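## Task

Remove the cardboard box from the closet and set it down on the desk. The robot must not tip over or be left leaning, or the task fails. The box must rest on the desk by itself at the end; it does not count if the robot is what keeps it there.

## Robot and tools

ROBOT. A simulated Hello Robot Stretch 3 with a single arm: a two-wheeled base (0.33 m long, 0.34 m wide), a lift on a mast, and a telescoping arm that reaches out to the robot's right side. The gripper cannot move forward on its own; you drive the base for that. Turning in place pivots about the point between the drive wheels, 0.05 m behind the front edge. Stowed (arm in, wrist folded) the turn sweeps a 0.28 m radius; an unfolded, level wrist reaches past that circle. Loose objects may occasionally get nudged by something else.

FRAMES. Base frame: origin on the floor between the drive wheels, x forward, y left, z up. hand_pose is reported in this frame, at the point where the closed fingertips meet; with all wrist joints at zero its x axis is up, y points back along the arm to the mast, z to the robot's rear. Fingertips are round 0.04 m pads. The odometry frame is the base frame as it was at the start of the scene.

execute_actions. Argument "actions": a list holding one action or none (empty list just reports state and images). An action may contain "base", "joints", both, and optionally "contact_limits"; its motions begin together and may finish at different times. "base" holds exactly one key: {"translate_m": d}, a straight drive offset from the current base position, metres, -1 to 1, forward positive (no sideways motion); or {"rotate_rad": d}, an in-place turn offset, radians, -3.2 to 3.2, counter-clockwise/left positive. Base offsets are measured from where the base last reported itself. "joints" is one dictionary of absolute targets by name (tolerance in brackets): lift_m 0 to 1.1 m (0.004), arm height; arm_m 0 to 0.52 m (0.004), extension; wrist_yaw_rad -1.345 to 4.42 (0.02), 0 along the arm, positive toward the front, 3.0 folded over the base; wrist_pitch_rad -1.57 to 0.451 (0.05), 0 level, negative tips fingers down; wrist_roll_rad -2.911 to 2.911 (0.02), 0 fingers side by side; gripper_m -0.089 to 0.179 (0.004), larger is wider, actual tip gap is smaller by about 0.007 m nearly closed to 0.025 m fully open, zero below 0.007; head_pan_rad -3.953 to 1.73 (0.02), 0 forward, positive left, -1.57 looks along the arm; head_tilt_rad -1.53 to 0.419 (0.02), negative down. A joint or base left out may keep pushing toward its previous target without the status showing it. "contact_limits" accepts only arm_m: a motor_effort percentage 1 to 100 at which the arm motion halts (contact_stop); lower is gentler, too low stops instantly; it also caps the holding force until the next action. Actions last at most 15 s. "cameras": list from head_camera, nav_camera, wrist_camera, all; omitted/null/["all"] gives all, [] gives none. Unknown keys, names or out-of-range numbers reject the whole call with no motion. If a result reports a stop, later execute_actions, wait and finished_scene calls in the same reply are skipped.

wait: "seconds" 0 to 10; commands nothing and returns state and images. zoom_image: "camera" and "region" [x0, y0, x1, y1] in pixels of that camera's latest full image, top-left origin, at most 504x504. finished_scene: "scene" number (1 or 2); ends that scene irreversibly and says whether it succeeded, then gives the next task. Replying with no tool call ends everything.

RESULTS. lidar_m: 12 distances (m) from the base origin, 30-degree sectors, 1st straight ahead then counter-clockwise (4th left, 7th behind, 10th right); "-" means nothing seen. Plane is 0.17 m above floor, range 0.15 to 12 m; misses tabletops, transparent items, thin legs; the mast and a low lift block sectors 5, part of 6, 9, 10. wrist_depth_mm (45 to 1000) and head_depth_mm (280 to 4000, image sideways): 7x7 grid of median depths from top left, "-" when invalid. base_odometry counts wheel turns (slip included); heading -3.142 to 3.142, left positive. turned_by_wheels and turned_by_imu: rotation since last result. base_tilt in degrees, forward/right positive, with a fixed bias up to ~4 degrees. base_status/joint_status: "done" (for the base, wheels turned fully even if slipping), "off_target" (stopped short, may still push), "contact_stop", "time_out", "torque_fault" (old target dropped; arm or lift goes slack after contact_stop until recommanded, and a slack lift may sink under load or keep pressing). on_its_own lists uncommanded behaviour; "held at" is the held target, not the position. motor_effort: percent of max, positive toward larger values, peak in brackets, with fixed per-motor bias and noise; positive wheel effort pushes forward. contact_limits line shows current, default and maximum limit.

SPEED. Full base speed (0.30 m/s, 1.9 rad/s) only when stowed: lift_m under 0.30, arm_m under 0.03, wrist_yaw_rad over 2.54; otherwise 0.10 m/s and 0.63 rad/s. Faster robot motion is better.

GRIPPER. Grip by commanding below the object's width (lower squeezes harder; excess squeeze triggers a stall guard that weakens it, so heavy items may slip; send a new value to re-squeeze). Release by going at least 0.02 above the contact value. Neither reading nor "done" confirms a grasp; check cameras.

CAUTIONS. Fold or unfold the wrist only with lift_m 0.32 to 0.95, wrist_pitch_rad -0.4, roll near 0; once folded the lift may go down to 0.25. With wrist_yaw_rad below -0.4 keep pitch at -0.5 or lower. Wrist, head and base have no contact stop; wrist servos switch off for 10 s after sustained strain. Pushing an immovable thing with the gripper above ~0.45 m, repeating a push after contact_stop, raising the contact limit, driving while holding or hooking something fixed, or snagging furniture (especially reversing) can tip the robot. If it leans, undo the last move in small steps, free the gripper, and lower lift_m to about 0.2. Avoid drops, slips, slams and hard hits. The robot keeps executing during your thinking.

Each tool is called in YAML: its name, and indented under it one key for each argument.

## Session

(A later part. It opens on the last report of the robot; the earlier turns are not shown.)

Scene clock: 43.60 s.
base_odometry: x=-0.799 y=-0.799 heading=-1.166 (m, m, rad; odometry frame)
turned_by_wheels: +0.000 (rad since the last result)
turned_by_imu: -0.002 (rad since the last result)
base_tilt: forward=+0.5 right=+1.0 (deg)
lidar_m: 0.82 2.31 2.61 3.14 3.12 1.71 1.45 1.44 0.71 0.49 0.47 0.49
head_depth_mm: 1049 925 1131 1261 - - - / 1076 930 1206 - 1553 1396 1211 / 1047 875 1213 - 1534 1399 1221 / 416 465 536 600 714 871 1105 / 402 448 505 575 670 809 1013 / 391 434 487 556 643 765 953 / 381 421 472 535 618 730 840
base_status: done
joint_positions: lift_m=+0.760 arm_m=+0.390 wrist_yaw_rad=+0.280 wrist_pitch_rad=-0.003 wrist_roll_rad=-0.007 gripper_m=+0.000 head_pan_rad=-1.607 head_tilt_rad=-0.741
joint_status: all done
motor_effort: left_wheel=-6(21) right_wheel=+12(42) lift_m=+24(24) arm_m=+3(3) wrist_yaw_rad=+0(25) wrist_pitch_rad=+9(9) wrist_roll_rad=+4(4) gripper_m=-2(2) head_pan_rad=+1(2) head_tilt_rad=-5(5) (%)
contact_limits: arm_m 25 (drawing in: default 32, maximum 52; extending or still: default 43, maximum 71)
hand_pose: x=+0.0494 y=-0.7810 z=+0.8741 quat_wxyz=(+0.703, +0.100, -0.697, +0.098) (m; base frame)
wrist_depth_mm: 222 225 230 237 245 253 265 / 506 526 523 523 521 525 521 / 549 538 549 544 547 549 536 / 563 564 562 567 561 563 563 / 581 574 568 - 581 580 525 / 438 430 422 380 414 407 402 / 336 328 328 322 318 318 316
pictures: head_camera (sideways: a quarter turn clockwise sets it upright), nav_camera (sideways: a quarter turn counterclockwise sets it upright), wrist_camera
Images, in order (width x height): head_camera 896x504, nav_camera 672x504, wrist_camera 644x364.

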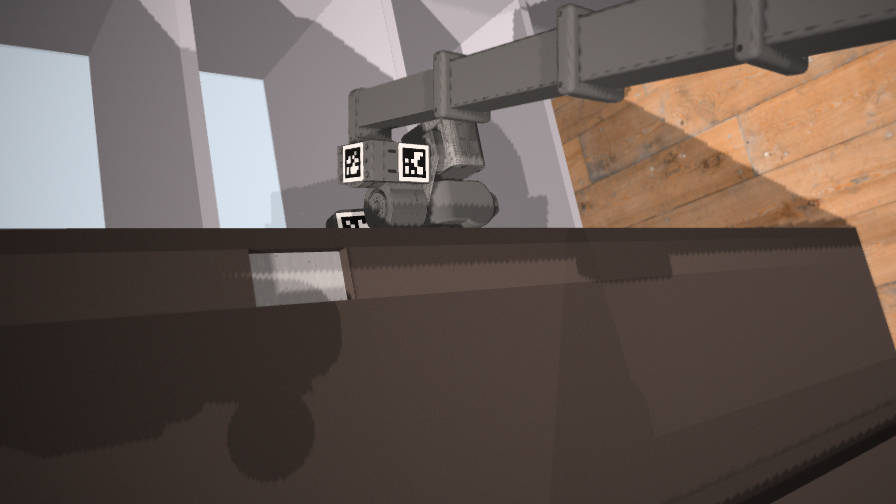

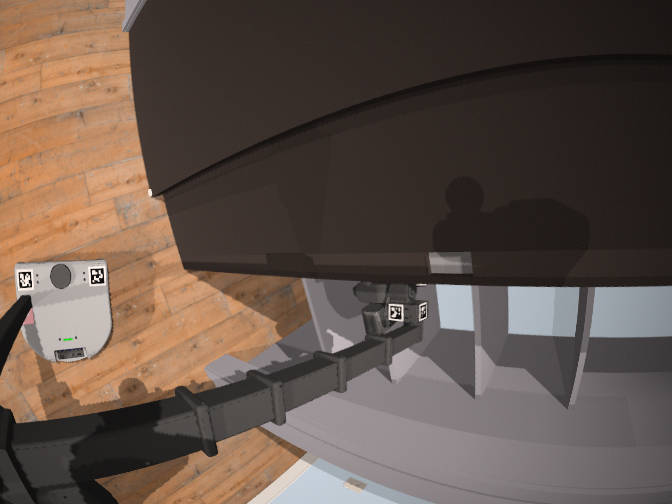

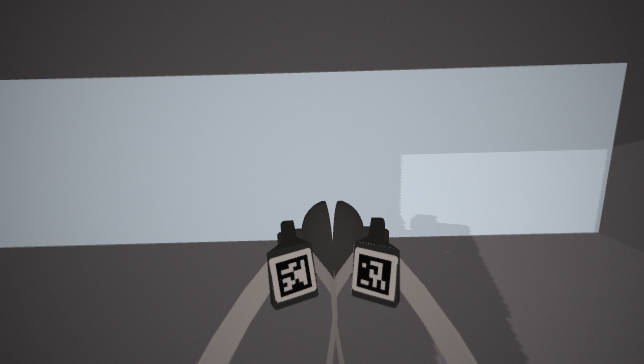

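execute_actions:
  actions:
    - {"joints": {"arm_m": 0.47, "wrist_yaw_rad": 1.1, "wrist_roll_rad": 1.57}, "contact_limits": {"arm_m": 20}}
  cameras: ["wrist_camera", "head_camera"]

Scene clock: 46.17 s.
base_odometry: x=-0.799 y=-0.799 heading=-1.165 (m, m, rad; odometry frame)
turned_by_wheels: +0.000 (rad since the last result)
turned_by_imu: +0.001 (rad since the last result)
base_tilt: forward=+0.5 right=+1.0 (deg)
lidar_m: 0.82 2.31 2.61 3.14 3.14 1.71 1.45 1.44 0.71 0.48 0.47 0.50
head_depth_mm: 1048 923 1122 1258 - - 1191 / 1072 932 1208 1298 1569 1406 1201 / 1049 872 1266 1330 1540 1395 1208 / 415 464 532 600 710 859 1104 / 399 446 504 572 671 804 1005 / 390 433 484 553 639 760 941 / 379 420 469 532 615 726 832
base_status: not commanded
joint_positions: lift_m=+0.760 arm_m=+0.470 wrist_yaw_rad=+1.098 wrist_pitch_rad=-0.003 wrist_roll_rad=+1.565 gripper_m=+0.000 head_pan_rad=-1.607 head_tilt_rad=-0.741
joint_status: all done
motor_effort: left_wheel=-1(6) right_wheel=+1(12) lift_m=+25(24) arm_m=+4(5) wrist_yaw_rad=+2(3) wrist_pitch_rad=+9(9) wrist_roll_rad=+2(4) gripper_m=-3(1) head_pan_rad=+2(2) head_tilt_rad=-5(6) (%)
contact_limits: arm_m 20 (drawing in: default 32, maximum 52; extending or still: default 43, maximum 71)
hand_pose: x=+0.2067 y=-0.7314 z=+0.8738 quat_wxyz=(+0.004, +0.522, -0.853, +0.000) (m; base frame)
wrist_depth_mm: 156 214 412 491 475 288 191 / 155 213 411 562 532 288 191 / 154 210 401 681 593 291 192 / 153 208 398 835 616 293 193 / 156 208 394 - 541 295 194 / 480 238 346 - 481 296 487 / 537 732 613 - 941 801 633
pictures: head_camera (sideways: a quarter turn clockwise sets it upright), wrist_camera
Images, in order (width x height): head_camera 896x504, wrist_camera 644x364.

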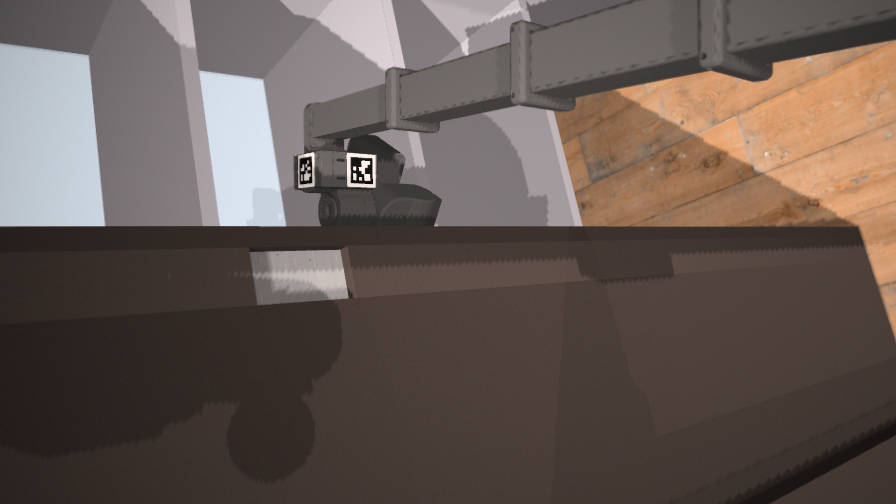

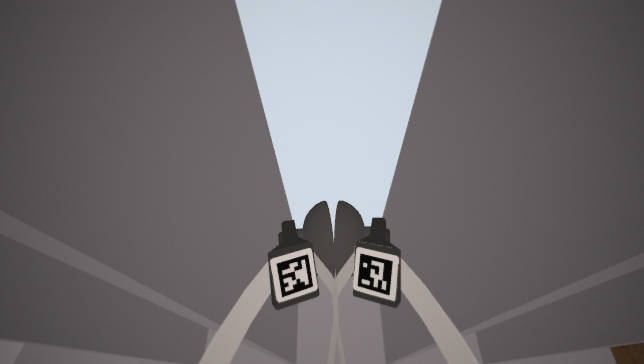

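execute_actions:
  actions:
    - {"joints": {"wrist_yaw_rad": 1.55, "wrist_roll_rad": 0.0, "wrist_pitch_rad": -0.6}}
  cameras: ["wrist_camera"]

Scene clock: 48.27 s.
base_odometry: x=-0.799 y=-0.799 heading=-1.165 (m, m, rad; odometry frame)
turned_by_wheels: +0.000 (rad since the last result)
turned_by_imu: +0.001 (rad since the last result)
base_tilt: forward=+0.5 right=+1.0 (deg)
lidar_m: 0.82 2.31 2.61 3.14 3.11 1.71 1.45 1.44 0.71 0.48 0.46 0.50
head_depth_mm: 1050 925 1129 1259 - - 1191 / 1076 928 1208 1307 1574 1401 1211 / 1050 877 1273 1303 1536 1402 1213 / 415 462 530 594 706 861 1105 / 399 444 501 571 666 800 1007 / 389 432 484 552 641 760 940 / 379 419 470 531 615 722 830
base_status: not commanded
joint_positions: lift_m=+0.760 arm_m=+0.470 wrist_yaw_rad=+1.548 wrist_pitch_rad=-0.610 wrist_roll_rad=+0.008 gripper_m=+0.000 head_pan_rad=-1.607 head_tilt_rad=-0.741
joint_status: all done
motor_effort: left_wheel=-1(1) right_wheel=+1(1) lift_m=+24(24) arm_m=+4(4) wrist_yaw_rad=+3(0) wrist_pitch_rad=+4(8) wrist_roll_rad=-4(6) gripper_m=-3(3) head_pan_rad=+2(2) head_tilt_rad=-5(5) (%)
hand_pose: x=+0.1749 y=-0.6194 z=+0.7325 quat_wxyz=(+0.630, +0.624, -0.336, +0.317) (m; base frame)
wrist_depth_mm: 209 422 - 461 378 364 353 / 197 355 - 881 308 292 285 / 181 303 - 760 289 243 239 / 168 268 - - 611 214 203 / 156 238 717 - 540 209 179 / 146 216 459 891 481 471 162 / 137 197 495 801 766 389 165
pictures: wrist_camera
Images, in order (width x height): wrist_camera 644x364.

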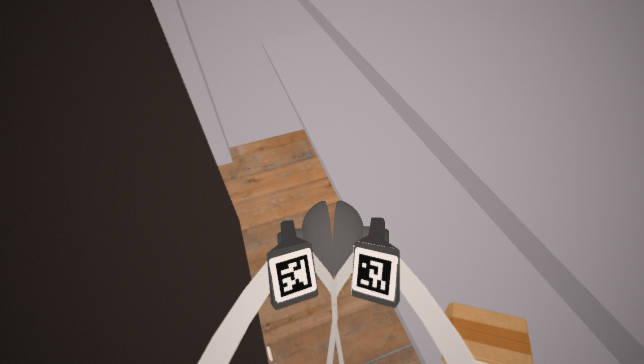

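execute_actions:
  actions:
    - {"base": {"translate_m": 0.27}, "joints": {"lift_m": 0.45, "wrist_yaw_rad": 1.75, "wrist_pitch_rad": -0.17, "head_pan_rad": -1.75, "head_tilt_rad": -0.9}}

Scene clock: 54.60 s.
base_odometry: x=-0.693 y=-1.047 heading=-1.166 (m, m, rad; odometry frame)
turned_by_wheels: -0.001 (rad since the last result)
turned_by_imu: -0.161 (rad since the last result)
base_tilt: forward=+0.4 right=+1.0 (deg)
lidar_m: 0.54 2.08 2.20 3.12 3.71 2.24 1.71 1.67 0.87 0.37 0.36 0.38
head_depth_mm: 1018 1116 1269 1442 1419 1287 1147 / 1120 1141 1371 1610 1467 1321 1165 / 828 1105 1304 1608 1487 1272 1151 / 413 479 548 656 817 1082 1150 / 388 439 505 596 723 899 1122 / 365 411 469 545 613 713 934 / 346 386 428 448 516 627 796
base_status: done
joint_positions: lift_m=+0.450 arm_m=+0.470 wrist_yaw_rad=+1.749 wrist_pitch_rad=-0.191 wrist_roll_rad=+0.007 gripper_m=+0.000 head_pan_rad=-1.744 head_tilt_rad=-0.890
joint_status: all done
on_its_own: right_wheel is at rest, and its effort (+30) is outside its rest range (-18 to +18)
motor_effort: left_wheel=-13(26) right_wheel=+30(43) lift_m=+20(25) arm_m=+6(12) wrist_yaw_rad=+1(0) wrist_pitch_rad=+8(10) wrist_roll_rad=-3(4) gripper_m=-2(2) head_pan_rad=-2(13) head_tilt_rad=-5(22) (%)
hand_pose: x=+0.2217 y=-0.5708 z=+0.5167 quat_wxyz=(+0.502, +0.585, -0.401, +0.495) (m; base frame)
wrist_depth_mm: 267 511 824 888 813 600 448 / 254 461 862 929 889 603 459 / 240 429 913 808 760 606 466 / 230 396 - 564 493 471 441 / 221 375 - - 358 348 344 / 213 351 871 817 283 279 276 / 205 326 678 716 256 232 229
pictures: head_camera (sideways: a quarter turn clockwise sets it upright), nav_camera (sideways: a quarter turn counterclockwise sets it upright), wrist_camera
Images, in order (width x height): head_camera 896x504, nav_camera 672x504, wrist_camera 644x364.

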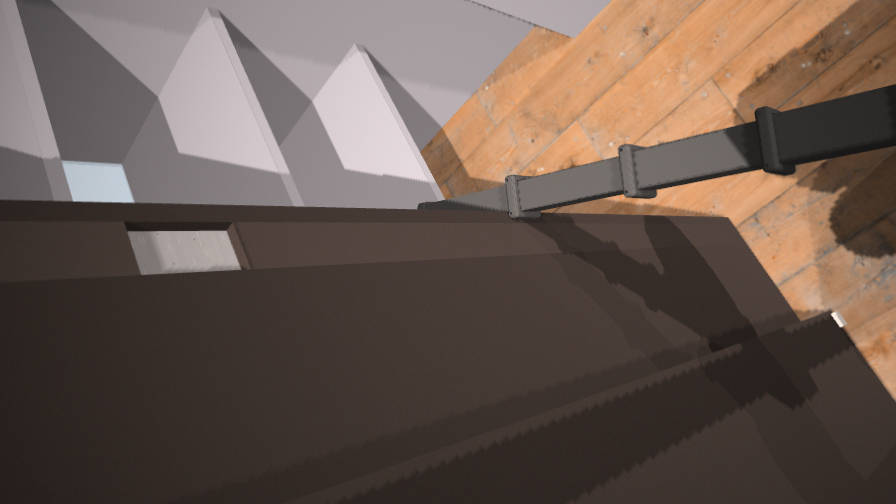

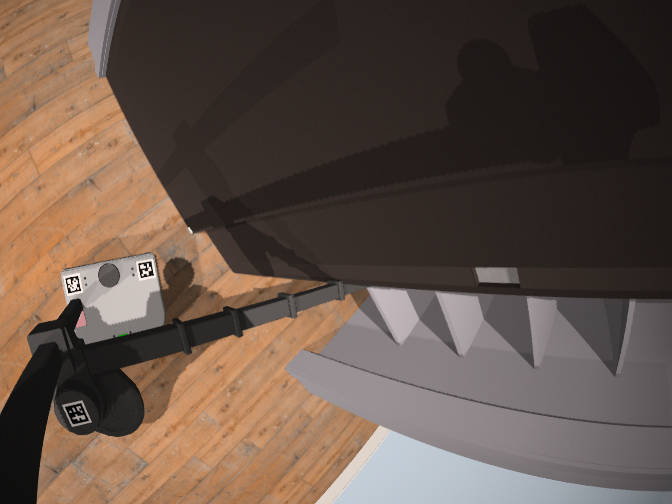

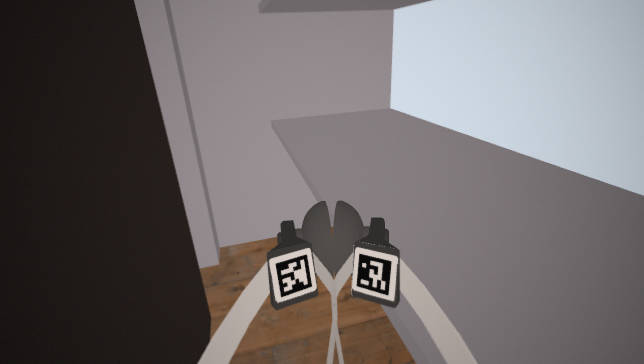

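execute_actions:
  actions:
    - {"base": {"translate_m": -0.015}, "joints": {"arm_m": 0.42, "wrist_yaw_rad": 0.45, "gripper_m": 0.175, "wrist_pitch_rad": -0.25}}
  cameras: ["wrist_camera", "head_camera"]

Scene clock: 57.87 s.
base_odometry: x=-0.699 y=-1.033 heading=-1.166 (m, m, rad; odometry frame)
turned_by_wheels: +0.000 (rad since the last result)
turned_by_imu: +0.002 (rad since the last result)
base_tilt: forward=+0.5 right=+1.0 (deg)
lidar_m: 0.55 2.09 2.20 3.16 3.69 2.23 1.70 1.66 0.86 0.42 0.36 0.38
head_depth_mm: 1006 1099 1251 1404 1420 1279 1139 / 1118 1131 1349 1606 1473 1305 1159 / 832 1140 1335 1610 1476 1275 1141 / 419 485 564 665 838 1123 1151 / 393 447 514 604 738 929 1125 / 371 418 476 554 644 743 948 / 350 391 444 483 529 637 815
base_status: done
joint_positions: lift_m=+0.450 arm_m=+0.420 wrist_yaw_rad=+0.453 wrist_pitch_rad=-0.264 wrist_roll_rad=+0.007 gripper_m=+0.175 head_pan_rad=-1.744 head_tilt_rad=-0.890
joint_status: all done
motor_effort: left_wheel=+0(12) right_wheel=+0(20) lift_m=+24(24) arm_m=-4(6) wrist_yaw_rad=-2(1) wrist_pitch_rad=+5(7) wrist_roll_rad=-3(3) gripper_m=+0(83) head_pan_rad=-3(2) head_tilt_rad=-5(5) (%)
hand_pose: x=+0.0840 y=-0.7821 z=+0.4989 quat_wxyz=(+0.702, +0.248, -0.664, +0.066) (m; base frame)
wrist_depth_mm: 435 433 433 431 426 426 431 / 461 466 460 462 463 457 465 / 491 492 500 495 492 483 501 / 453 440 429 419 398 392 382 / 340 345 325 314 308 305 309 / 276 259 249 190 248 246 251 / 218 221 181 170 212 208 201
pictures: head_camera (sideways: a quarter turn clockwise sets it upright), wrist_camera
Images, in order (width x height): head_camera 896x504, wrist_camera 644x364.

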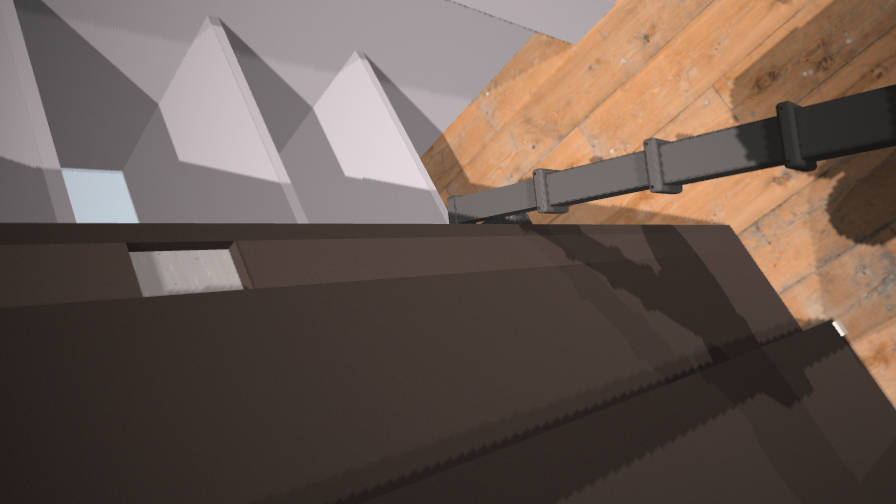

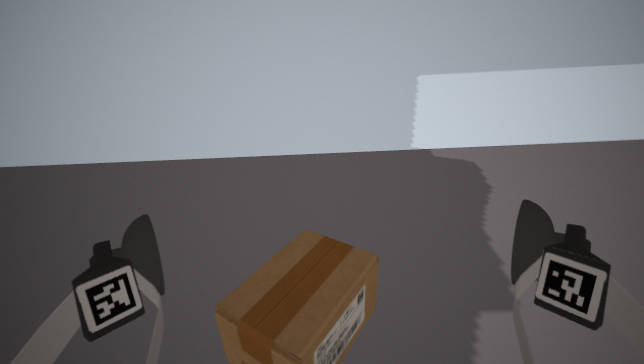

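execute_actions:
  actions:
    - {"joints": {"arm_m": 0.43, "wrist_yaw_rad": 0.54, "lift_m": 0.39}}
  cameras: ["wrist_camera"]

Scene clock: 61.13 s.
base_odometry: x=-0.699 y=-1.033 heading=-1.166 (m, m, rad; odometry frame)
turned_by_wheels: +0.000 (rad since the last result)
turned_by_imu: +0.001 (rad since the last result)
base_tilt: forward=+0.5 right=+1.0 (deg)
lidar_m: 0.55 2.09 2.21 3.15 3.68 2.23 1.70 1.66 0.86 0.42 0.36 0.38
head_depth_mm: 1005 1095 1245 1410 1406 1287 1147 / 1112 1136 1347 1601 1473 1294 1164 / 834 1143 1333 1599 1466 1293 1140 / 417 483 556 663 822 1124 1157 / 391 446 511 604 732 924 1123 / 370 415 474 552 640 742 951 / 349 390 442 479 529 636 814
base_status: not commanded
joint_positions: lift_m=+0.390 arm_m=+0.430 wrist_yaw_rad=+0.537 wrist_pitch_rad=-0.264 wrist_roll_rad=+0.007 gripper_m=+0.175 head_pan_rad=-1.744 head_tilt_rad=-0.890
joint_status: all done
motor_effort: left_wheel=+0(0) right_wheel=+0(0) lift_m=+25(23) arm_m=+4(4) wrist_yaw_rad=+2(2) wrist_pitch_rad=+6(5) wrist_roll_rad=-3(3) gripper_m=+1(0) head_pan_rad=-1(2) head_tilt_rad=-4(5) (%)
hand_pose: x=+0.1019 y=-0.7818 z=+0.4388 quat_wxyz=(+0.698, +0.276, -0.653, +0.095) (m; base frame)
wrist_depth_mm: 454 440 430 419 413 406 401 / 492 478 462 460 448 436 425 / 471 446 434 414 398 380 367 / 311 302 293 177 259 270 263 / 234 237 152 135 189 209 213 / 190 178 167 128 169 170 172 / - 151 150 140 145 144 138
pictures: wrist_camera
Images, in order (width x height): wrist_camera 644x364.

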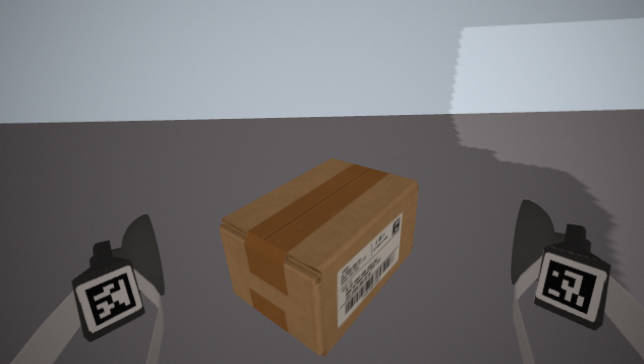

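execute_actions:
  actions:
    - {"base": {"translate_m": 0.012}, "joints": {"arm_m": 0.437, "lift_m": 0.383, "gripper_m": 0.14}}
  cameras: []

execute_actions:
  actions:
    - {"joints": {"gripper_m": 0.01}}
  cameras: ["wrist_camera"]

Scene clock: 62.50 s.
base_odometry: x=-0.694 y=-1.044 heading=-1.166 (m, m, rad; odometry frame)
turned_by_wheels: +0.000 (rad since the last result)
turned_by_imu: +0.000 (rad since the last result)
base_tilt: forward=+0.5 right=+1.0 (deg)
lidar_m: 0.54 2.08 2.20 3.14 3.67 2.24 1.71 1.67 0.87 0.37 0.36 0.38
head_depth_mm: 1020 1101 1262 1428 1416 1281 1140 / 1116 1135 1365 1608 1470 1289 1164 / 831 1100 1336 1613 1472 1287 1136 / 412 476 549 656 817 1077 1158 / 387 438 504 596 719 905 1124 / 365 411 469 545 619 716 934 / 345 386 431 454 518 628 803
base_status: done
joint_positions: lift_m=+0.383 arm_m=+0.437 wrist_yaw_rad=+0.538 wrist_pitch_rad=-0.264 wrist_roll_rad=+0.007 gripper_m=+0.140 head_pan_rad=-1.744 head_tilt_rad=-0.890
joint_status: all done
motor_effort: left_wheel=+0(4) right_wheel=+0(5) lift_m=+24(25) arm_m=+4(2) wrist_yaw_rad=+3(3) wrist_pitch_rad=+6(5) wrist_roll_rad=-3(3) gripper_m=-1(84) head_pan_rad=-3(3) head_tilt_rad=-5(6) (%)
hand_pose: x=+0.1020 y=-0.7888 z=+0.4318 quat_wxyz=(+0.698, +0.276, -0.653, +0.095) (m; base frame)
wrist_depth_mm: 446 429 425 416 403 396 386 / 474 467 452 442 434 420 418 / 445 422 410 394 374 360 345 / 296 283 276 162 169 254 248 / 218 224 137 123 149 207 193 / 176 - 158 112 153 156 160 / 151 140 142 124 137 136 135
pictures: none
No camera images: the call's "cameras" was empty. Leave "cameras" out to get every camera's image.

Scene clock: 64.30 s.
base_odometry: x=-0.694 y=-1.044 heading=-1.166 (m, m, rad; odometry frame)
turned_by_wheels: +0.000 (rad since the last result)
turned_by_imu: +0.000 (rad since the last result)
base_tilt: forward=+0.5 right=+1.0 (deg)
lidar_m: 0.54 2.08 2.20 3.15 3.68 2.24 1.71 1.67 0.87 0.37 0.36 0.38
head_depth_mm: 1014 1106 1271 1431 1408 1291 1141 / 1120 1133 1356 1609 1469 1291 1163 / 826 1106 1307 1604 1475 1279 1152 / 411 476 546 652 812 1070 1153 / 386 437 502 594 721 902 1118 / 364 410 466 541 620 715 934 / 344 384 429 454 517 629 801
base_status: not commanded
joint_positions: lift_m=+0.383 arm_m=+0.437 wrist_yaw_rad=+0.539 wrist_pitch_rad=-0.264 wrist_roll_rad=+0.007 gripper_m=+0.011 head_pan_rad=-1.744 head_tilt_rad=-0.890
joint_status: all done
motor_effort: left_wheel=+0(0) right_wheel=-1(1) lift_m=+24(24) arm_m=+4(4) wrist_yaw_rad=+1(1) wrist_pitch_rad=+5(6) wrist_roll_rad=-3(3) gripper_m=-24(98) head_pan_rad=-2(2) head_tilt_rad=-4(5) (%)
hand_pose: x=+0.1023 y=-0.7886 z=+0.4318 quat_wxyz=(+0.698, +0.277, -0.653, +0.096) (m; base frame)
wrist_depth_mm: 442 432 420 413 407 395 387 / 482 466 454 446 434 423 411 / 449 429 407 386 373 361 350 / 294 285 279 160 181 254 248 / 220 214 202 123 125 197 192 / 176 173 156 127 137 160 159 / 146 145 141 135 134 136 134
pictures: wrist_camera
Images, in order (width x height): wrist_camera 644x364.

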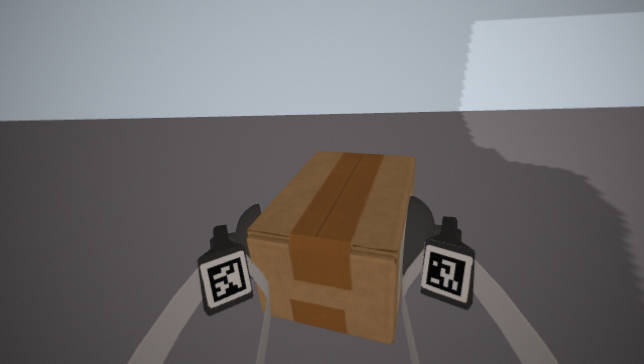

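execute_actions:
  actions:
    - {"base": {"translate_m": -0.15}, "joints": {"lift_m": 0.42, "head_pan_rad": -1.5}}
  cameras: ["wrist_camera", "head_camera"]

Scene clock: 69.37 s.
base_odometry: x=-0.753 y=-0.907 heading=-1.166 (m, m, rad; odometry frame)
turned_by_wheels: +0.000 (rad since the last result)
turned_by_imu: +0.002 (rad since the last result)
base_tilt: forward=+0.5 right=+1.0 (deg)
lidar_m: 0.64 2.21 2.34 3.33 3.62 2.06 1.56 1.54 0.78 0.48 0.43 0.45
head_depth_mm: 1092 1126 1303 1460 1474 1296 1142 / 823 1141 1322 1256 1441 1292 1146 / 787 1139 1290 1232 1433 1293 1150 / 706 511 597 705 913 1172 1163 / 411 474 541 646 793 1036 1158 / 397 450 519 613 746 896 1121 / 384 434 498 578 653 790 1072
base_status: done
joint_positions: lift_m=+0.420 arm_m=+0.437 wrist_yaw_rad=+0.539 wrist_pitch_rad=-0.273 wrist_roll_rad=+0.007 gripper_m=+0.023 head_pan_rad=-1.507 head_tilt_rad=-0.890
joint_status: all done
on_its_own: gripper_m is held at +0.022, not at your +0.010, by its stall guard, which is not easing now
motor_effort: left_wheel=+0(3) right_wheel=+0(7) lift_m=+36(38) arm_m=+4(4) wrist_yaw_rad=+1(1) wrist_pitch_rad=+9(9) wrist_roll_rad=-3(3) gripper_m=-20(19) head_pan_rad=+2(16) head_tilt_rad=-4(5) (%)
hand_pose: x=+0.1019 y=-0.7879 z=+0.4661 quat_wxyz=(+0.699, +0.280, -0.652, +0.093) (m; base frame)
wrist_depth_mm: 506 496 480 469 458 451 439 / 548 535 522 508 498 488 474 / 557 530 505 483 465 451 437 / 366 358 346 162 184 323 316 / 279 272 257 124 125 249 246 / 222 220 200 127 136 205 202 / 613 202 195 187 181 180 175
pictures: head_camera (sideways: a quarter turn clockwise sets it upright), wrist_camera
Images, in order (width x height): head_camera 896x504, wrist_camera 644x364.

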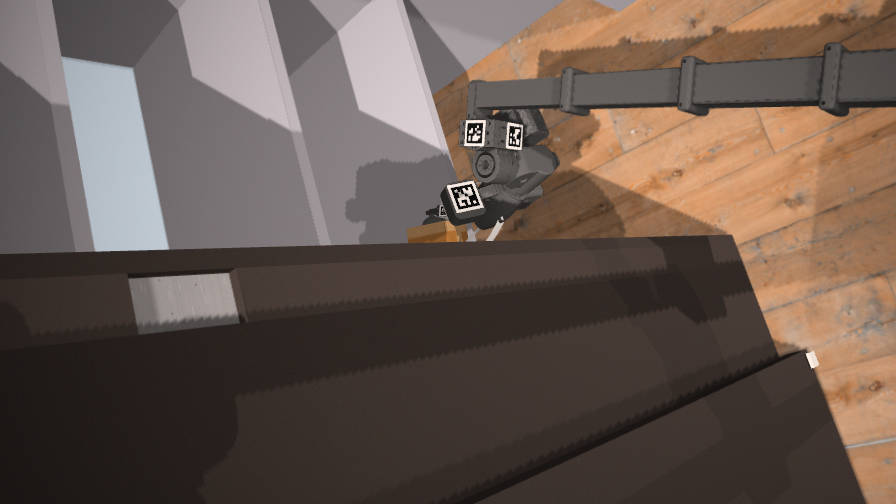

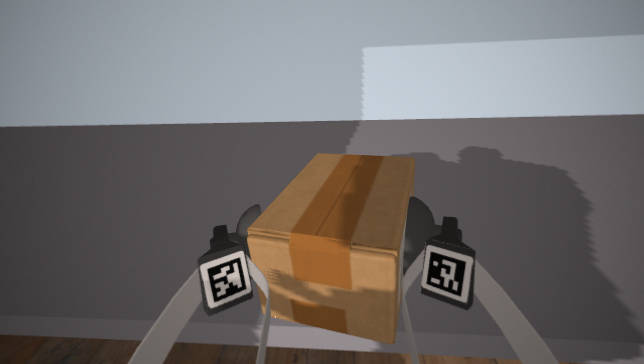

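execute_actions:
  actions:
    - {"base": {"translate_m": -0.15}, "joints": {"arm_m": 0.0, "wrist_yaw_rad": 0.1}}
  cameras: ["nav_camera"]

Scene clock: 73.90 s.
base_odometry: x=-0.812 y=-0.769 heading=-1.166 (m, m, rad; odometry frame)
turned_by_wheels: +0.000 (rad since the last result)
turned_by_imu: +0.002 (rad since the last result)
base_tilt: forward=+0.5 right=+1.0 (deg)
lidar_m: 0.74 2.34 2.49 3.54 3.21 1.88 1.44 1.40 0.71 0.95 0.54 0.53
head_depth_mm: 922 1018 1109 1088 1188 1290 1145 / 1062 1114 1296 1495 1476 1293 1154 / 1198 1145 1371 1651 1496 1227 - / 842 1153 1341 1608 1481 1285 1153 / 843 1153 1312 1247 1485 1251 1155 / 812 1156 984 752 869 1103 1160 / 736 522 575 672 810 993 1142
base_status: done
joint_positions: lift_m=+0.420 arm_m=+0.000 wrist_yaw_rad=+0.101 wrist_pitch_rad=-0.274 wrist_roll_rad=+0.007 gripper_m=+0.023 head_pan_rad=-1.507 head_tilt_rad=-0.890
joint_status: all done
on_its_own: gripper_m is held at +0.022, not at your +0.010, by its stall guard, which is not easing now
motor_effort: left_wheel=+0(3) right_wheel=+0(7) lift_m=+36(36) arm_m=-4(5) wrist_yaw_rad=+0(4) wrist_pitch_rad=+9(10) wrist_roll_rad=-3(3) gripper_m=-20(19) head_pan_rad=+1(1) head_tilt_rad=-5(5) (%)
hand_pose: x=+0.0028 y=-0.3842 z=+0.4660 quat_wxyz=(+0.702, +0.132, -0.697, -0.062) (m; base frame)
wrist_depth_mm: 244 773 833 950 765 543 346 / 254 824 884 888 723 462 375 / 268 541 969 - 861 476 402 / 284 921 - 162 184 494 464 / 300 333 910 124 125 518 532 / 321 355 698 127 135 521 666 / 345 373 632 589 606 587 601
pictures: nav_camera (sideways: a quarter turn counterclockwise sets it upright)
Images, in order (width x height): nav_camera 672x504.

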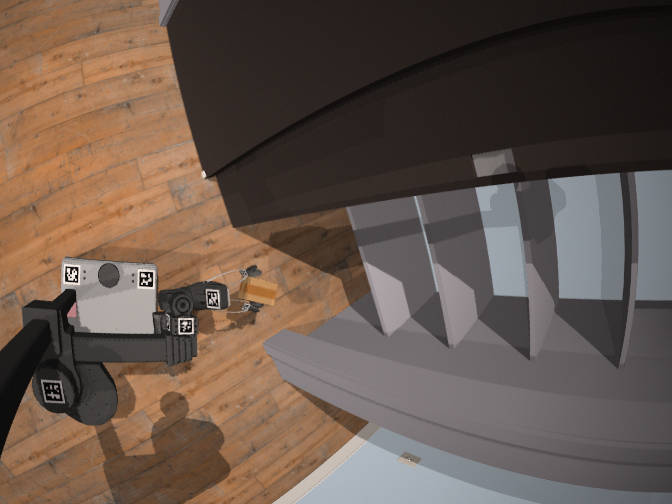

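execute_actions:
  actions:
    - {"base": {"rotate_rad": 2.045}, "joints": {"lift_m": 0.29, "wrist_yaw_rad": 2.62, "wrist_pitch_rad": -0.4, "head_pan_rad": 0.0, "head_tilt_rad": -0.3}}

Scene clock: 77.60 s.
base_odometry: x=-0.812 y=-0.769 heading=+0.879 (m, m, rad; odometry frame)
turned_by_wheels: +2.045 (rad since the last result)
turned_by_imu: +2.030 (rad since the last result)
base_tilt: forward=+0.5 right=+1.0 (deg)
lidar_m: 3.09 1.98 1.45 1.40 0.71 0.76 0.54 0.53 0.70 2.35 2.43 3.31
head_depth_mm: 3085 3204 3435 3578 3038 2156 1663 / 3166 3240 3378 3544 3051 2138 1660 / 3155 3319 3380 3563 3035 2123 1656 / 3171 3272 3428 3649 3078 2142 1663 / 3176 3294 3426 3667 3014 2150 1666 / 3187 3316 3466 3582 3061 2132 1657 / 3210 3355 3506 3523 3024 2184 1659
base_status: done
joint_positions: lift_m=+0.290 arm_m=+0.000 wrist_yaw_rad=+2.618 wrist_pitch_rad=-0.421 wrist_roll_rad=+0.007 gripper_m=+0.023 head_pan_rad=-0.007 head_tilt_rad=-0.309
joint_status: all done
on_its_own: gripper_m is held at +0.022, not at your +0.010, by its stall guard, which is not easing now
motor_effort: left_wheel=-2(7) right_wheel=+3(11) lift_m=+25(30) arm_m=-4(5) wrist_yaw_rad=+2(7) wrist_pitch_rad=+8(9) wrist_roll_rad=-3(3) gripper_m=-21(20) head_pan_rad=+1(31) head_tilt_rad=+5(37) (%)
hand_pose: x=+0.0908 y=+0.0487 z=+0.3022 quat_wxyz=(+0.322, +0.708, -0.037, +0.627) (m; base frame)
wrist_depth_mm: - - - - - - - / - - - - - - - / - 941 918 902 872 846 823 / 757 731 715 163 183 671 657 / 613 607 570 124 125 557 552 / - 514 463 127 136 472 469 / - - - 409 410 413 411
pictures: head_camera (sideways: a quarter turn clockwise sets it upright), nav_camera (sideways: a quarter turn counterclockwise sets it upright), wrist_camera
Images, in order (width x height): head_camera 896x504, nav_camera 672x504, wrist_camera 644x364.

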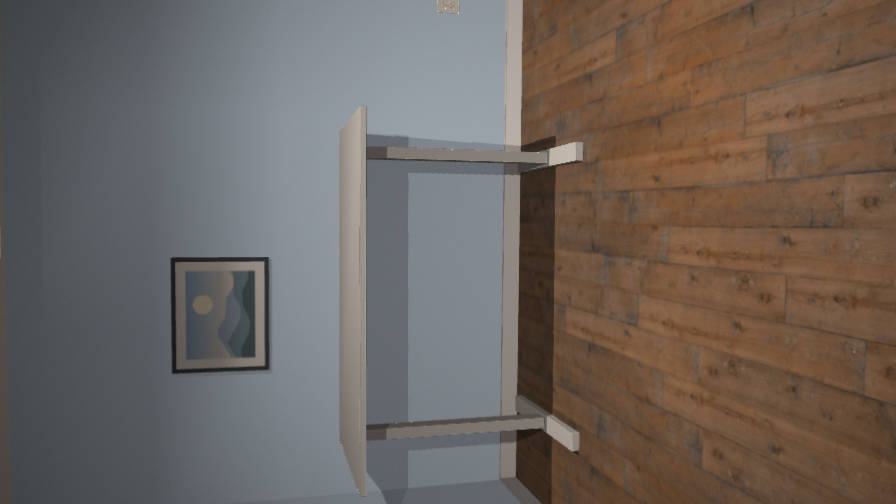

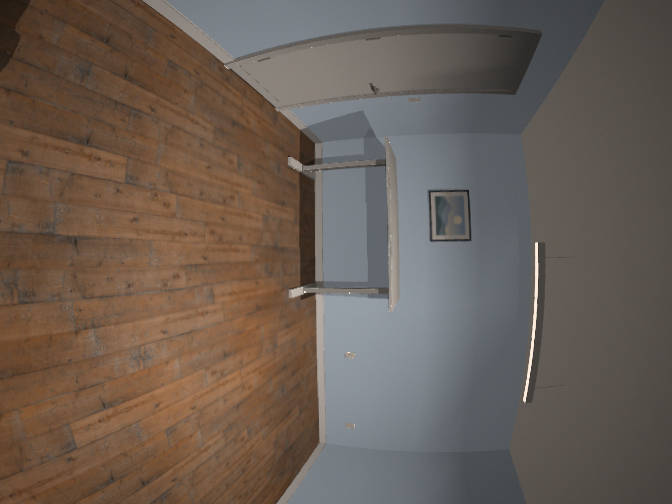

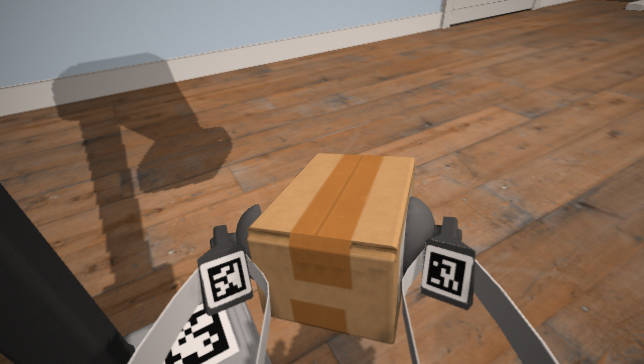

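execute_actions:
  actions:
    - {"base": {"translate_m": 1.0}}
  cameras: []

execute_actions:
  actions:
    - {"base": {"translate_m": 0.75}, "joints": {"head_tilt_rad": -0.5}}
  cameras: ["head_camera", "nav_camera"]

Scene clock: 83.23 s.
base_odometry: x=-0.174 y=+0.001 heading=+0.879 (m, m, rad; odometry frame)
turned_by_wheels: +0.000 (rad since the last result)
turned_by_imu: +0.002 (rad since the last result)
base_tilt: forward=+0.5 right=+1.0 (deg)
lidar_m: 2.11 1.95 1.46 1.40 1.45 1.55 1.50 1.54 2.44 2.35 2.44 2.65
head_depth_mm: 2234 2330 2445 2520 2634 2130 1655 / 2229 2334 2461 2539 2625 2153 1658 / 2232 2359 2442 2579 2658 2155 1660 / 2265 2344 2460 2569 2701 2153 1652 / 2288 2378 2440 2589 2719 2141 1671 / 2299 2375 2439 2594 2725 2167 1651 / 2276 2427 2505 2614 2690 2161 1655
base_status: done
joint_positions: lift_m=+0.290 arm_m=+0.000 wrist_yaw_rad=+2.618 wrist_pitch_rad=-0.422 wrist_roll_rad=+0.007 gripper_m=+0.023 head_pan_rad=-0.007 head_tilt_rad=-0.309
joint_status: not commanded
on_its_own: gripper_m is held at +0.022, not at your +0.010, by its stall guard, which is not easing now
motor_effort: left_wheel=-3(6) right_wheel=+3(10) lift_m=+25(25) arm_m=-4(4) wrist_yaw_rad=+2(2) wrist_pitch_rad=+8(9) wrist_roll_rad=-3(3) gripper_m=-21(19) head_pan_rad=+2(2) head_tilt_rad=+5(3) (%)
hand_pose: x=+0.0907 y=+0.0487 z=+0.3020 quat_wxyz=(+0.322, +0.708, -0.037, +0.627) (m; base frame)
wrist_depth_mm: - - - - - - - / - - - - - - - / - 949 925 887 879 850 831 / 769 733 726 163 185 680 665 / 614 600 565 124 125 562 534 / - 509 463 127 136 483 460 / - - - 408 410 419 410
pictures: none
No camera images: the call's "cameras" was empty. Leave "cameras" out to get every camera's image.

Scene clock: 87.60 s.
base_odometry: x=+0.304 y=+0.579 heading=+0.879 (m, m, rad; odometry frame)
turned_by_wheels: +0.000 (rad since the last result)
turned_by_imu: +0.002 (rad since the last result)
base_tilt: forward=+0.5 right=+1.0 (deg)
lidar_m: 1.37 1.63 1.43 1.37 1.44 2.00 2.25 2.32 2.44 2.35 2.44 1.87
head_depth_mm: 1505 1612 1323 1921 2026 1723 1394 / 1513 1637 1328 1869 1961 1661 1408 / 1523 1638 1335 1925 2067 1721 1410 / 1538 1653 1342 1932 2081 1726 1416 / 1518 1650 1340 1968 2067 1709 1394 / 1530 1669 1354 1956 2097 1723 1404 / 1535 1677 1358 1964 2088 1723 1406
base_status: done
joint_positions: lift_m=+0.290 arm_m=+0.000 wrist_yaw_rad=+2.618 wrist_pitch_rad=-0.422 wrist_roll_rad=+0.007 gripper_m=+0.023 head_pan_rad=-0.007 head_tilt_rad=-0.495
joint_status: all done
on_its_own: gripper_m is held at +0.022, not at your +0.010, by its stall guard, which is not easing now
motor_effort: left_wheel=-3(6) right_wheel=+3(9) lift_m=+25(25) arm_m=-4(4) wrist_yaw_rad=+1(2) wrist_pitch_rad=+9(9) wrist_roll_rad=-3(3) gripper_m=-20(20) head_pan_rad=+1(3) head_tilt_rad=-3(17) (%)
hand_pose: x=+0.0907 y=+0.0486 z=+0.3020 quat_wxyz=(+0.322, +0.708, -0.037, +0.627) (m; base frame)
wrist_depth_mm: - - - - - - - / - - - - - - - / - 979 932 900 880 856 819 / 760 738 717 162 184 667 657 / 607 596 570 124 125 561 536 / - 505 467 127 136 474 469 / - - - 410 411 416 410
pictures: head_camera (sideways: a quarter turn clockwise sets it upright), nav_camera (sideways: a quarter turn counterclockwise sets it upright)
Images, in order (width x height): head_camera 896x504, nav_camera 672x504.

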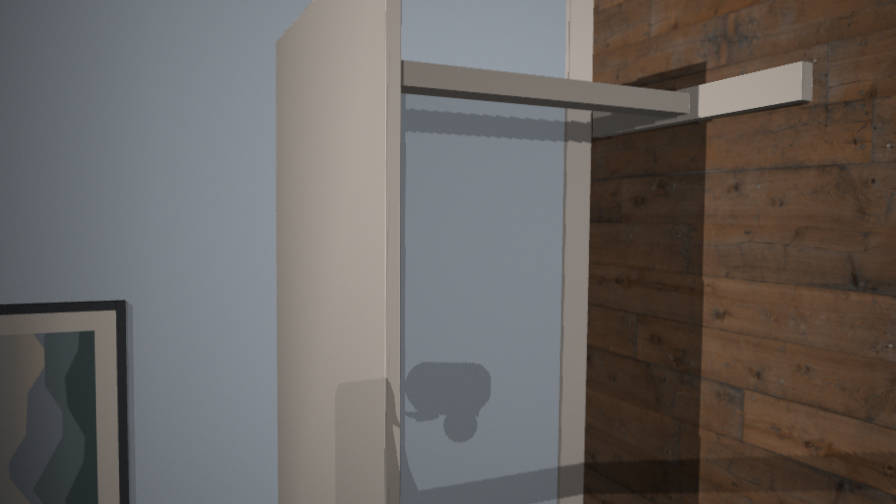

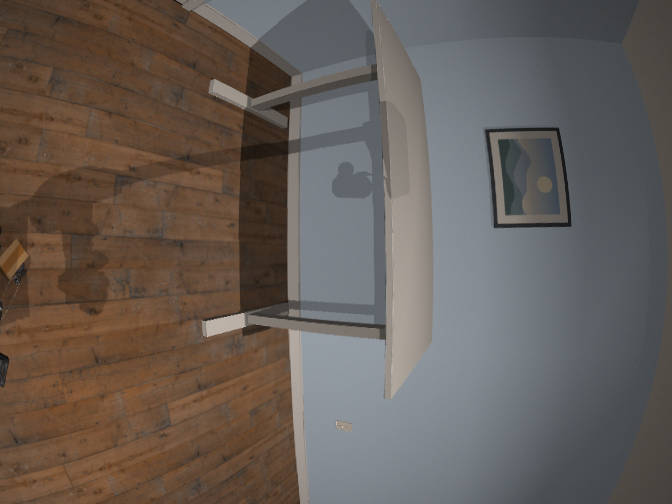

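execute_actions:
  actions:
    - {"base": {"translate_m": 0.89}, "joints": {"lift_m": 0.95, "wrist_yaw_rad": 1.57, "wrist_pitch_rad": -0.1, "head_tilt_rad": -0.9, "head_pan_rad": -0.3}}

Scene clock: 97.97 s.
base_odometry: x=+0.873 y=+1.264 heading=+0.878 (m, m, rad; odometry frame)
turned_by_wheels: +0.000 (rad since the last result)
turned_by_imu: +0.003 (rad since the last result)
base_tilt: forward=+0.5 right=+1.0 (deg)
lidar_m: 0.91 0.95 1.03 1.37 1.43 1.99 3.10 3.21 2.43 2.36 1.29 0.53
head_depth_mm: 884 662 532 304 360 341 1131 / 842 665 535 314 366 336 1088 / 818 669 537 459 382 338 316 / 813 675 539 450 387 339 311 / 796 677 543 453 389 339 307 / 790 680 545 454 389 340 302 / 774 684 546 457 392 342 303
base_status: done
joint_positions: lift_m=+0.950 arm_m=+0.000 wrist_yaw_rad=+1.573 wrist_pitch_rad=-0.132 wrist_roll_rad=+0.007 gripper_m=+0.023 head_pan_rad=-0.293 head_tilt_rad=-0.889
joint_status: all done
on_its_own: gripper_m is held at +0.022, not at your +0.010, by its stall guard, which is not easing now
motor_effort: left_wheel=-3(7) right_wheel=+3(9) lift_m=+36(42) arm_m=-4(4) wrist_yaw_rad=-2(7) wrist_pitch_rad=+13(15) wrist_roll_rad=-3(3) gripper_m=-20(20) head_pan_rad=-2(18) head_tilt_rad=-5(31) (%)
hand_pose: x=+0.2294 y=-0.1449 z=+1.0307 quat_wxyz=(+0.530, +0.534, -0.467, +0.464) (m; base frame)
wrist_depth_mm: 745 751 742 723 733 734 724 / 810 796 776 770 780 759 759 / 830 806 810 805 781 813 814 / 534 516 487 163 183 441 845 / 351 343 321 124 124 316 307 / 268 261 233 127 136 242 238 / 214 211 207 191 194 199 196
pictures: head_camera (sideways: a quarter turn clockwise sets it upright), nav_camera (sideways: a quarter turn counterclockwise sets it upright), wrist_camera
Images, in order (width x height): head_camera 896x504, nav_camera 672x504, wrist_camera 644x364.

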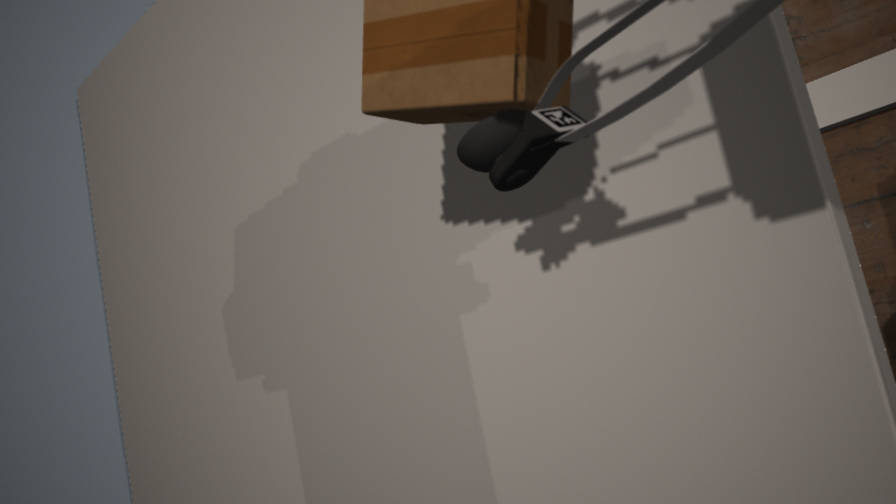

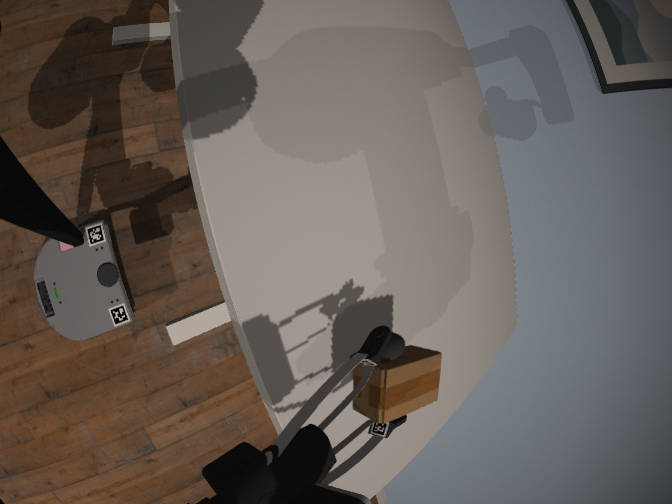

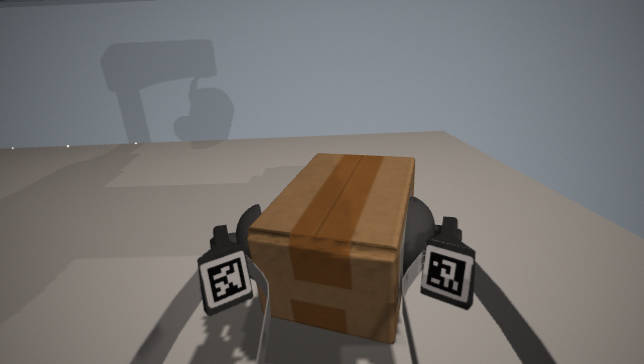

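execute_actions:
  actions:
    - {"base": {"translate_m": 0.04}, "joints": {"lift_m": 0.936, "wrist_pitch_rad": -0.245}}
  cameras: ["wrist_camera"]

Scene clock: 99.53 s.
base_odometry: x=+0.898 y=+1.295 heading=+0.878 (m, m, rad; odometry frame)
turned_by_wheels: +0.000 (rad since the last result)
turned_by_imu: +0.000 (rad since the last result)
base_tilt: forward=+0.5 right=+1.0 (deg)
lidar_m: 0.87 0.91 1.01 1.37 1.43 1.98 3.16 3.25 2.44 2.35 1.24 0.50
head_depth_mm: 844 661 533 366 324 336 296 / 807 667 534 438 329 337 300 / 798 670 538 448 385 338 300 / 783 673 541 450 387 339 301 / 774 677 542 451 388 340 302 / 757 683 545 453 390 341 302 / 739 685 550 456 390 341 303
base_status: done
joint_positions: lift_m=+0.936 arm_m=+0.000 wrist_yaw_rad=+1.572 wrist_pitch_rad=-0.267 wrist_roll_rad=+0.007 gripper_m=+0.023 head_pan_rad=-0.293 head_tilt_rad=-0.889
joint_status: all done
on_its_own: gripper_m is held at +0.022, not at your +0.010, by its stall guard, which is not easing now
motor_effort: left_wheel=-2(5) right_wheel=+3(8) lift_m=+25(30) arm_m=-4(4) wrist_yaw_rad=-2(2) wrist_pitch_rad=+9(12) wrist_roll_rad=-3(3) gripper_m=-20(19) head_pan_rad=-3(3) head_tilt_rad=-5(6) (%)
hand_pose: x=+0.2194 y=-0.1449 z=+0.9839 quat_wxyz=(+0.561, +0.564, -0.430, +0.427) (m; base frame)
wrist_depth_mm: 704 715 703 707 702 692 698 / 755 749 733 724 700 742 735 / 478 454 440 417 400 388 786 / 315 306 297 162 183 273 266 / 236 230 218 124 125 213 208 / 189 186 169 127 136 174 171 / 158 156 153 143 144 147 144
pictures: wrist_camera
Images, in order (width x height): wrist_camera 644x364.

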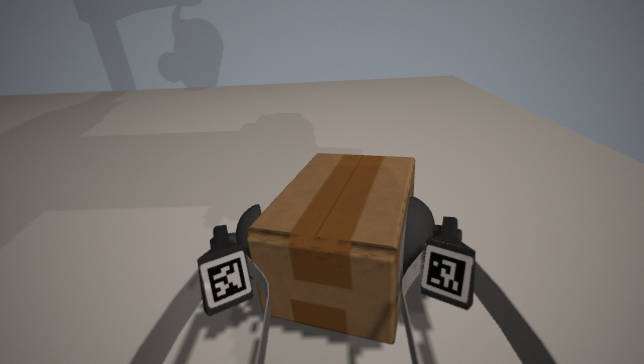

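execute_actions:
  actions:
    - {"joints": {"lift_m": 0.926}}
  cameras: []

execute_actions:
  actions:
    - {"joints": {"gripper_m": 0.12}}
  cameras: ["wrist_camera"]

Scene clock: 100.47 s.
base_odometry: x=+0.898 y=+1.295 heading=+0.878 (m, m, rad; odometry frame)
turned_by_wheels: +0.000 (rad since the last result)
turned_by_imu: +0.000 (rad since the last result)
base_tilt: forward=+0.4 right=+1.0 (deg)
lidar_m: 0.87 0.91 1.01 1.37 1.43 1.99 3.14 3.26 2.44 2.35 1.24 0.50
head_depth_mm: 842 664 532 445 331 336 294 / 810 664 535 447 339 337 299 / 796 670 538 449 394 337 300 / 784 673 541 452 387 339 301 / 776 677 542 452 388 340 302 / 758 683 545 454 390 341 302 / 736 687 546 456 390 341 304
base_status: not commanded
joint_positions: lift_m=+0.926 arm_m=+0.000 wrist_yaw_rad=+1.572 wrist_pitch_rad=-0.267 wrist_roll_rad=+0.007 gripper_m=+0.023 head_pan_rad=-0.293 head_tilt_rad=-0.889
joint_status: all done
on_its_own: gripper_m is held at +0.022, not at your +0.010, by its stall guard, which is not easing now
motor_effort: left_wheel=-3(2) right_wheel=+3(3) lift_m=+24(27) arm_m=-4(4) wrist_yaw_rad=-2(2) wrist_pitch_rad=+9(9) wrist_roll_rad=-3(3) gripper_m=-20(20) head_pan_rad=-3(1) head_tilt_rad=-6(6) (%)
hand_pose: x=+0.2194 y=-0.1449 z=+0.9741 quat_wxyz=(+0.561, +0.564, -0.430, +0.427) (m; base frame)
wrist_depth_mm: 709 709 708 699 705 697 696 / 766 731 748 707 657 724 752 / 441 423 410 388 375 362 764 / 295 288 278 160 180 254 248 / 219 216 203 123 125 197 193 / 176 173 157 126 136 160 159 / 146 145 142 136 134 136 134
pictures: none
No camera images: the call's "cameras" was empty. Leave "cameras" out to get every camera's image.

Scene clock: 101.93 s.
base_odometry: x=+0.898 y=+1.295 heading=+0.878 (m, m, rad; odometry frame)
turned_by_wheels: +0.000 (rad since the last result)
turned_by_imu: +0.000 (rad since the last result)
base_tilt: forward=+0.5 right=+1.0 (deg)
lidar_m: 0.87 0.91 1.01 1.38 1.43 1.99 3.13 3.27 2.44 2.36 1.24 0.50
head_depth_mm: 842 662 532 445 332 335 298 / 806 663 535 448 341 337 298 / 792 669 537 448 401 332 300 / 784 672 539 450 387 339 301 / 771 677 542 453 388 340 301 / 755 682 544 454 390 341 302 / 739 684 549 455 391 341 304
base_status: not commanded
joint_positions: lift_m=+0.926 arm_m=+0.000 wrist_yaw_rad=+1.571 wrist_pitch_rad=-0.267 wrist_roll_rad=+0.007 gripper_m=+0.120 head_pan_rad=-0.293 head_tilt_rad=-0.889
joint_status: all done
motor_effort: left_wheel=-3(3) right_wheel=+3(3) lift_m=+24(24) arm_m=-4(4) wrist_yaw_rad=-1(2) wrist_pitch_rad=+9(9) wrist_roll_rad=-3(3) gripper_m=+0(80) head_pan_rad=-1(2) head_tilt_rad=-5(5) (%)
hand_pose: x=+0.2194 y=-0.1453 z=+0.9741 quat_wxyz=(+0.561, +0.564, -0.431, +0.427) (m; base frame)
wrist_depth_mm: 690 720 703 700 699 690 682 / 755 733 715 694 659 715 742 / 443 430 410 391 373 361 787 / 295 285 277 161 206 255 249 / 219 217 201 124 159 204 194 / 176 176 158 127 157 162 158 / 146 143 142 136 134 136 134
pictures: wrist_camera
Images, in order (width x height): wrist_camera 644x364.

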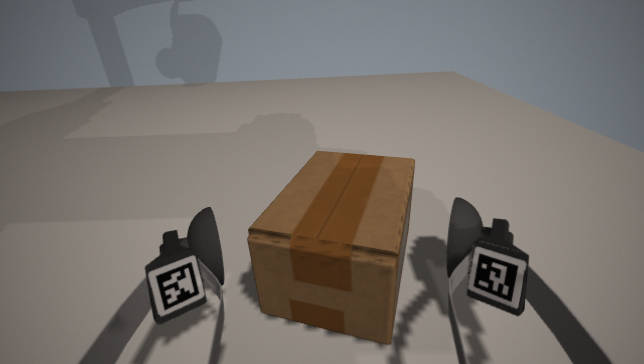

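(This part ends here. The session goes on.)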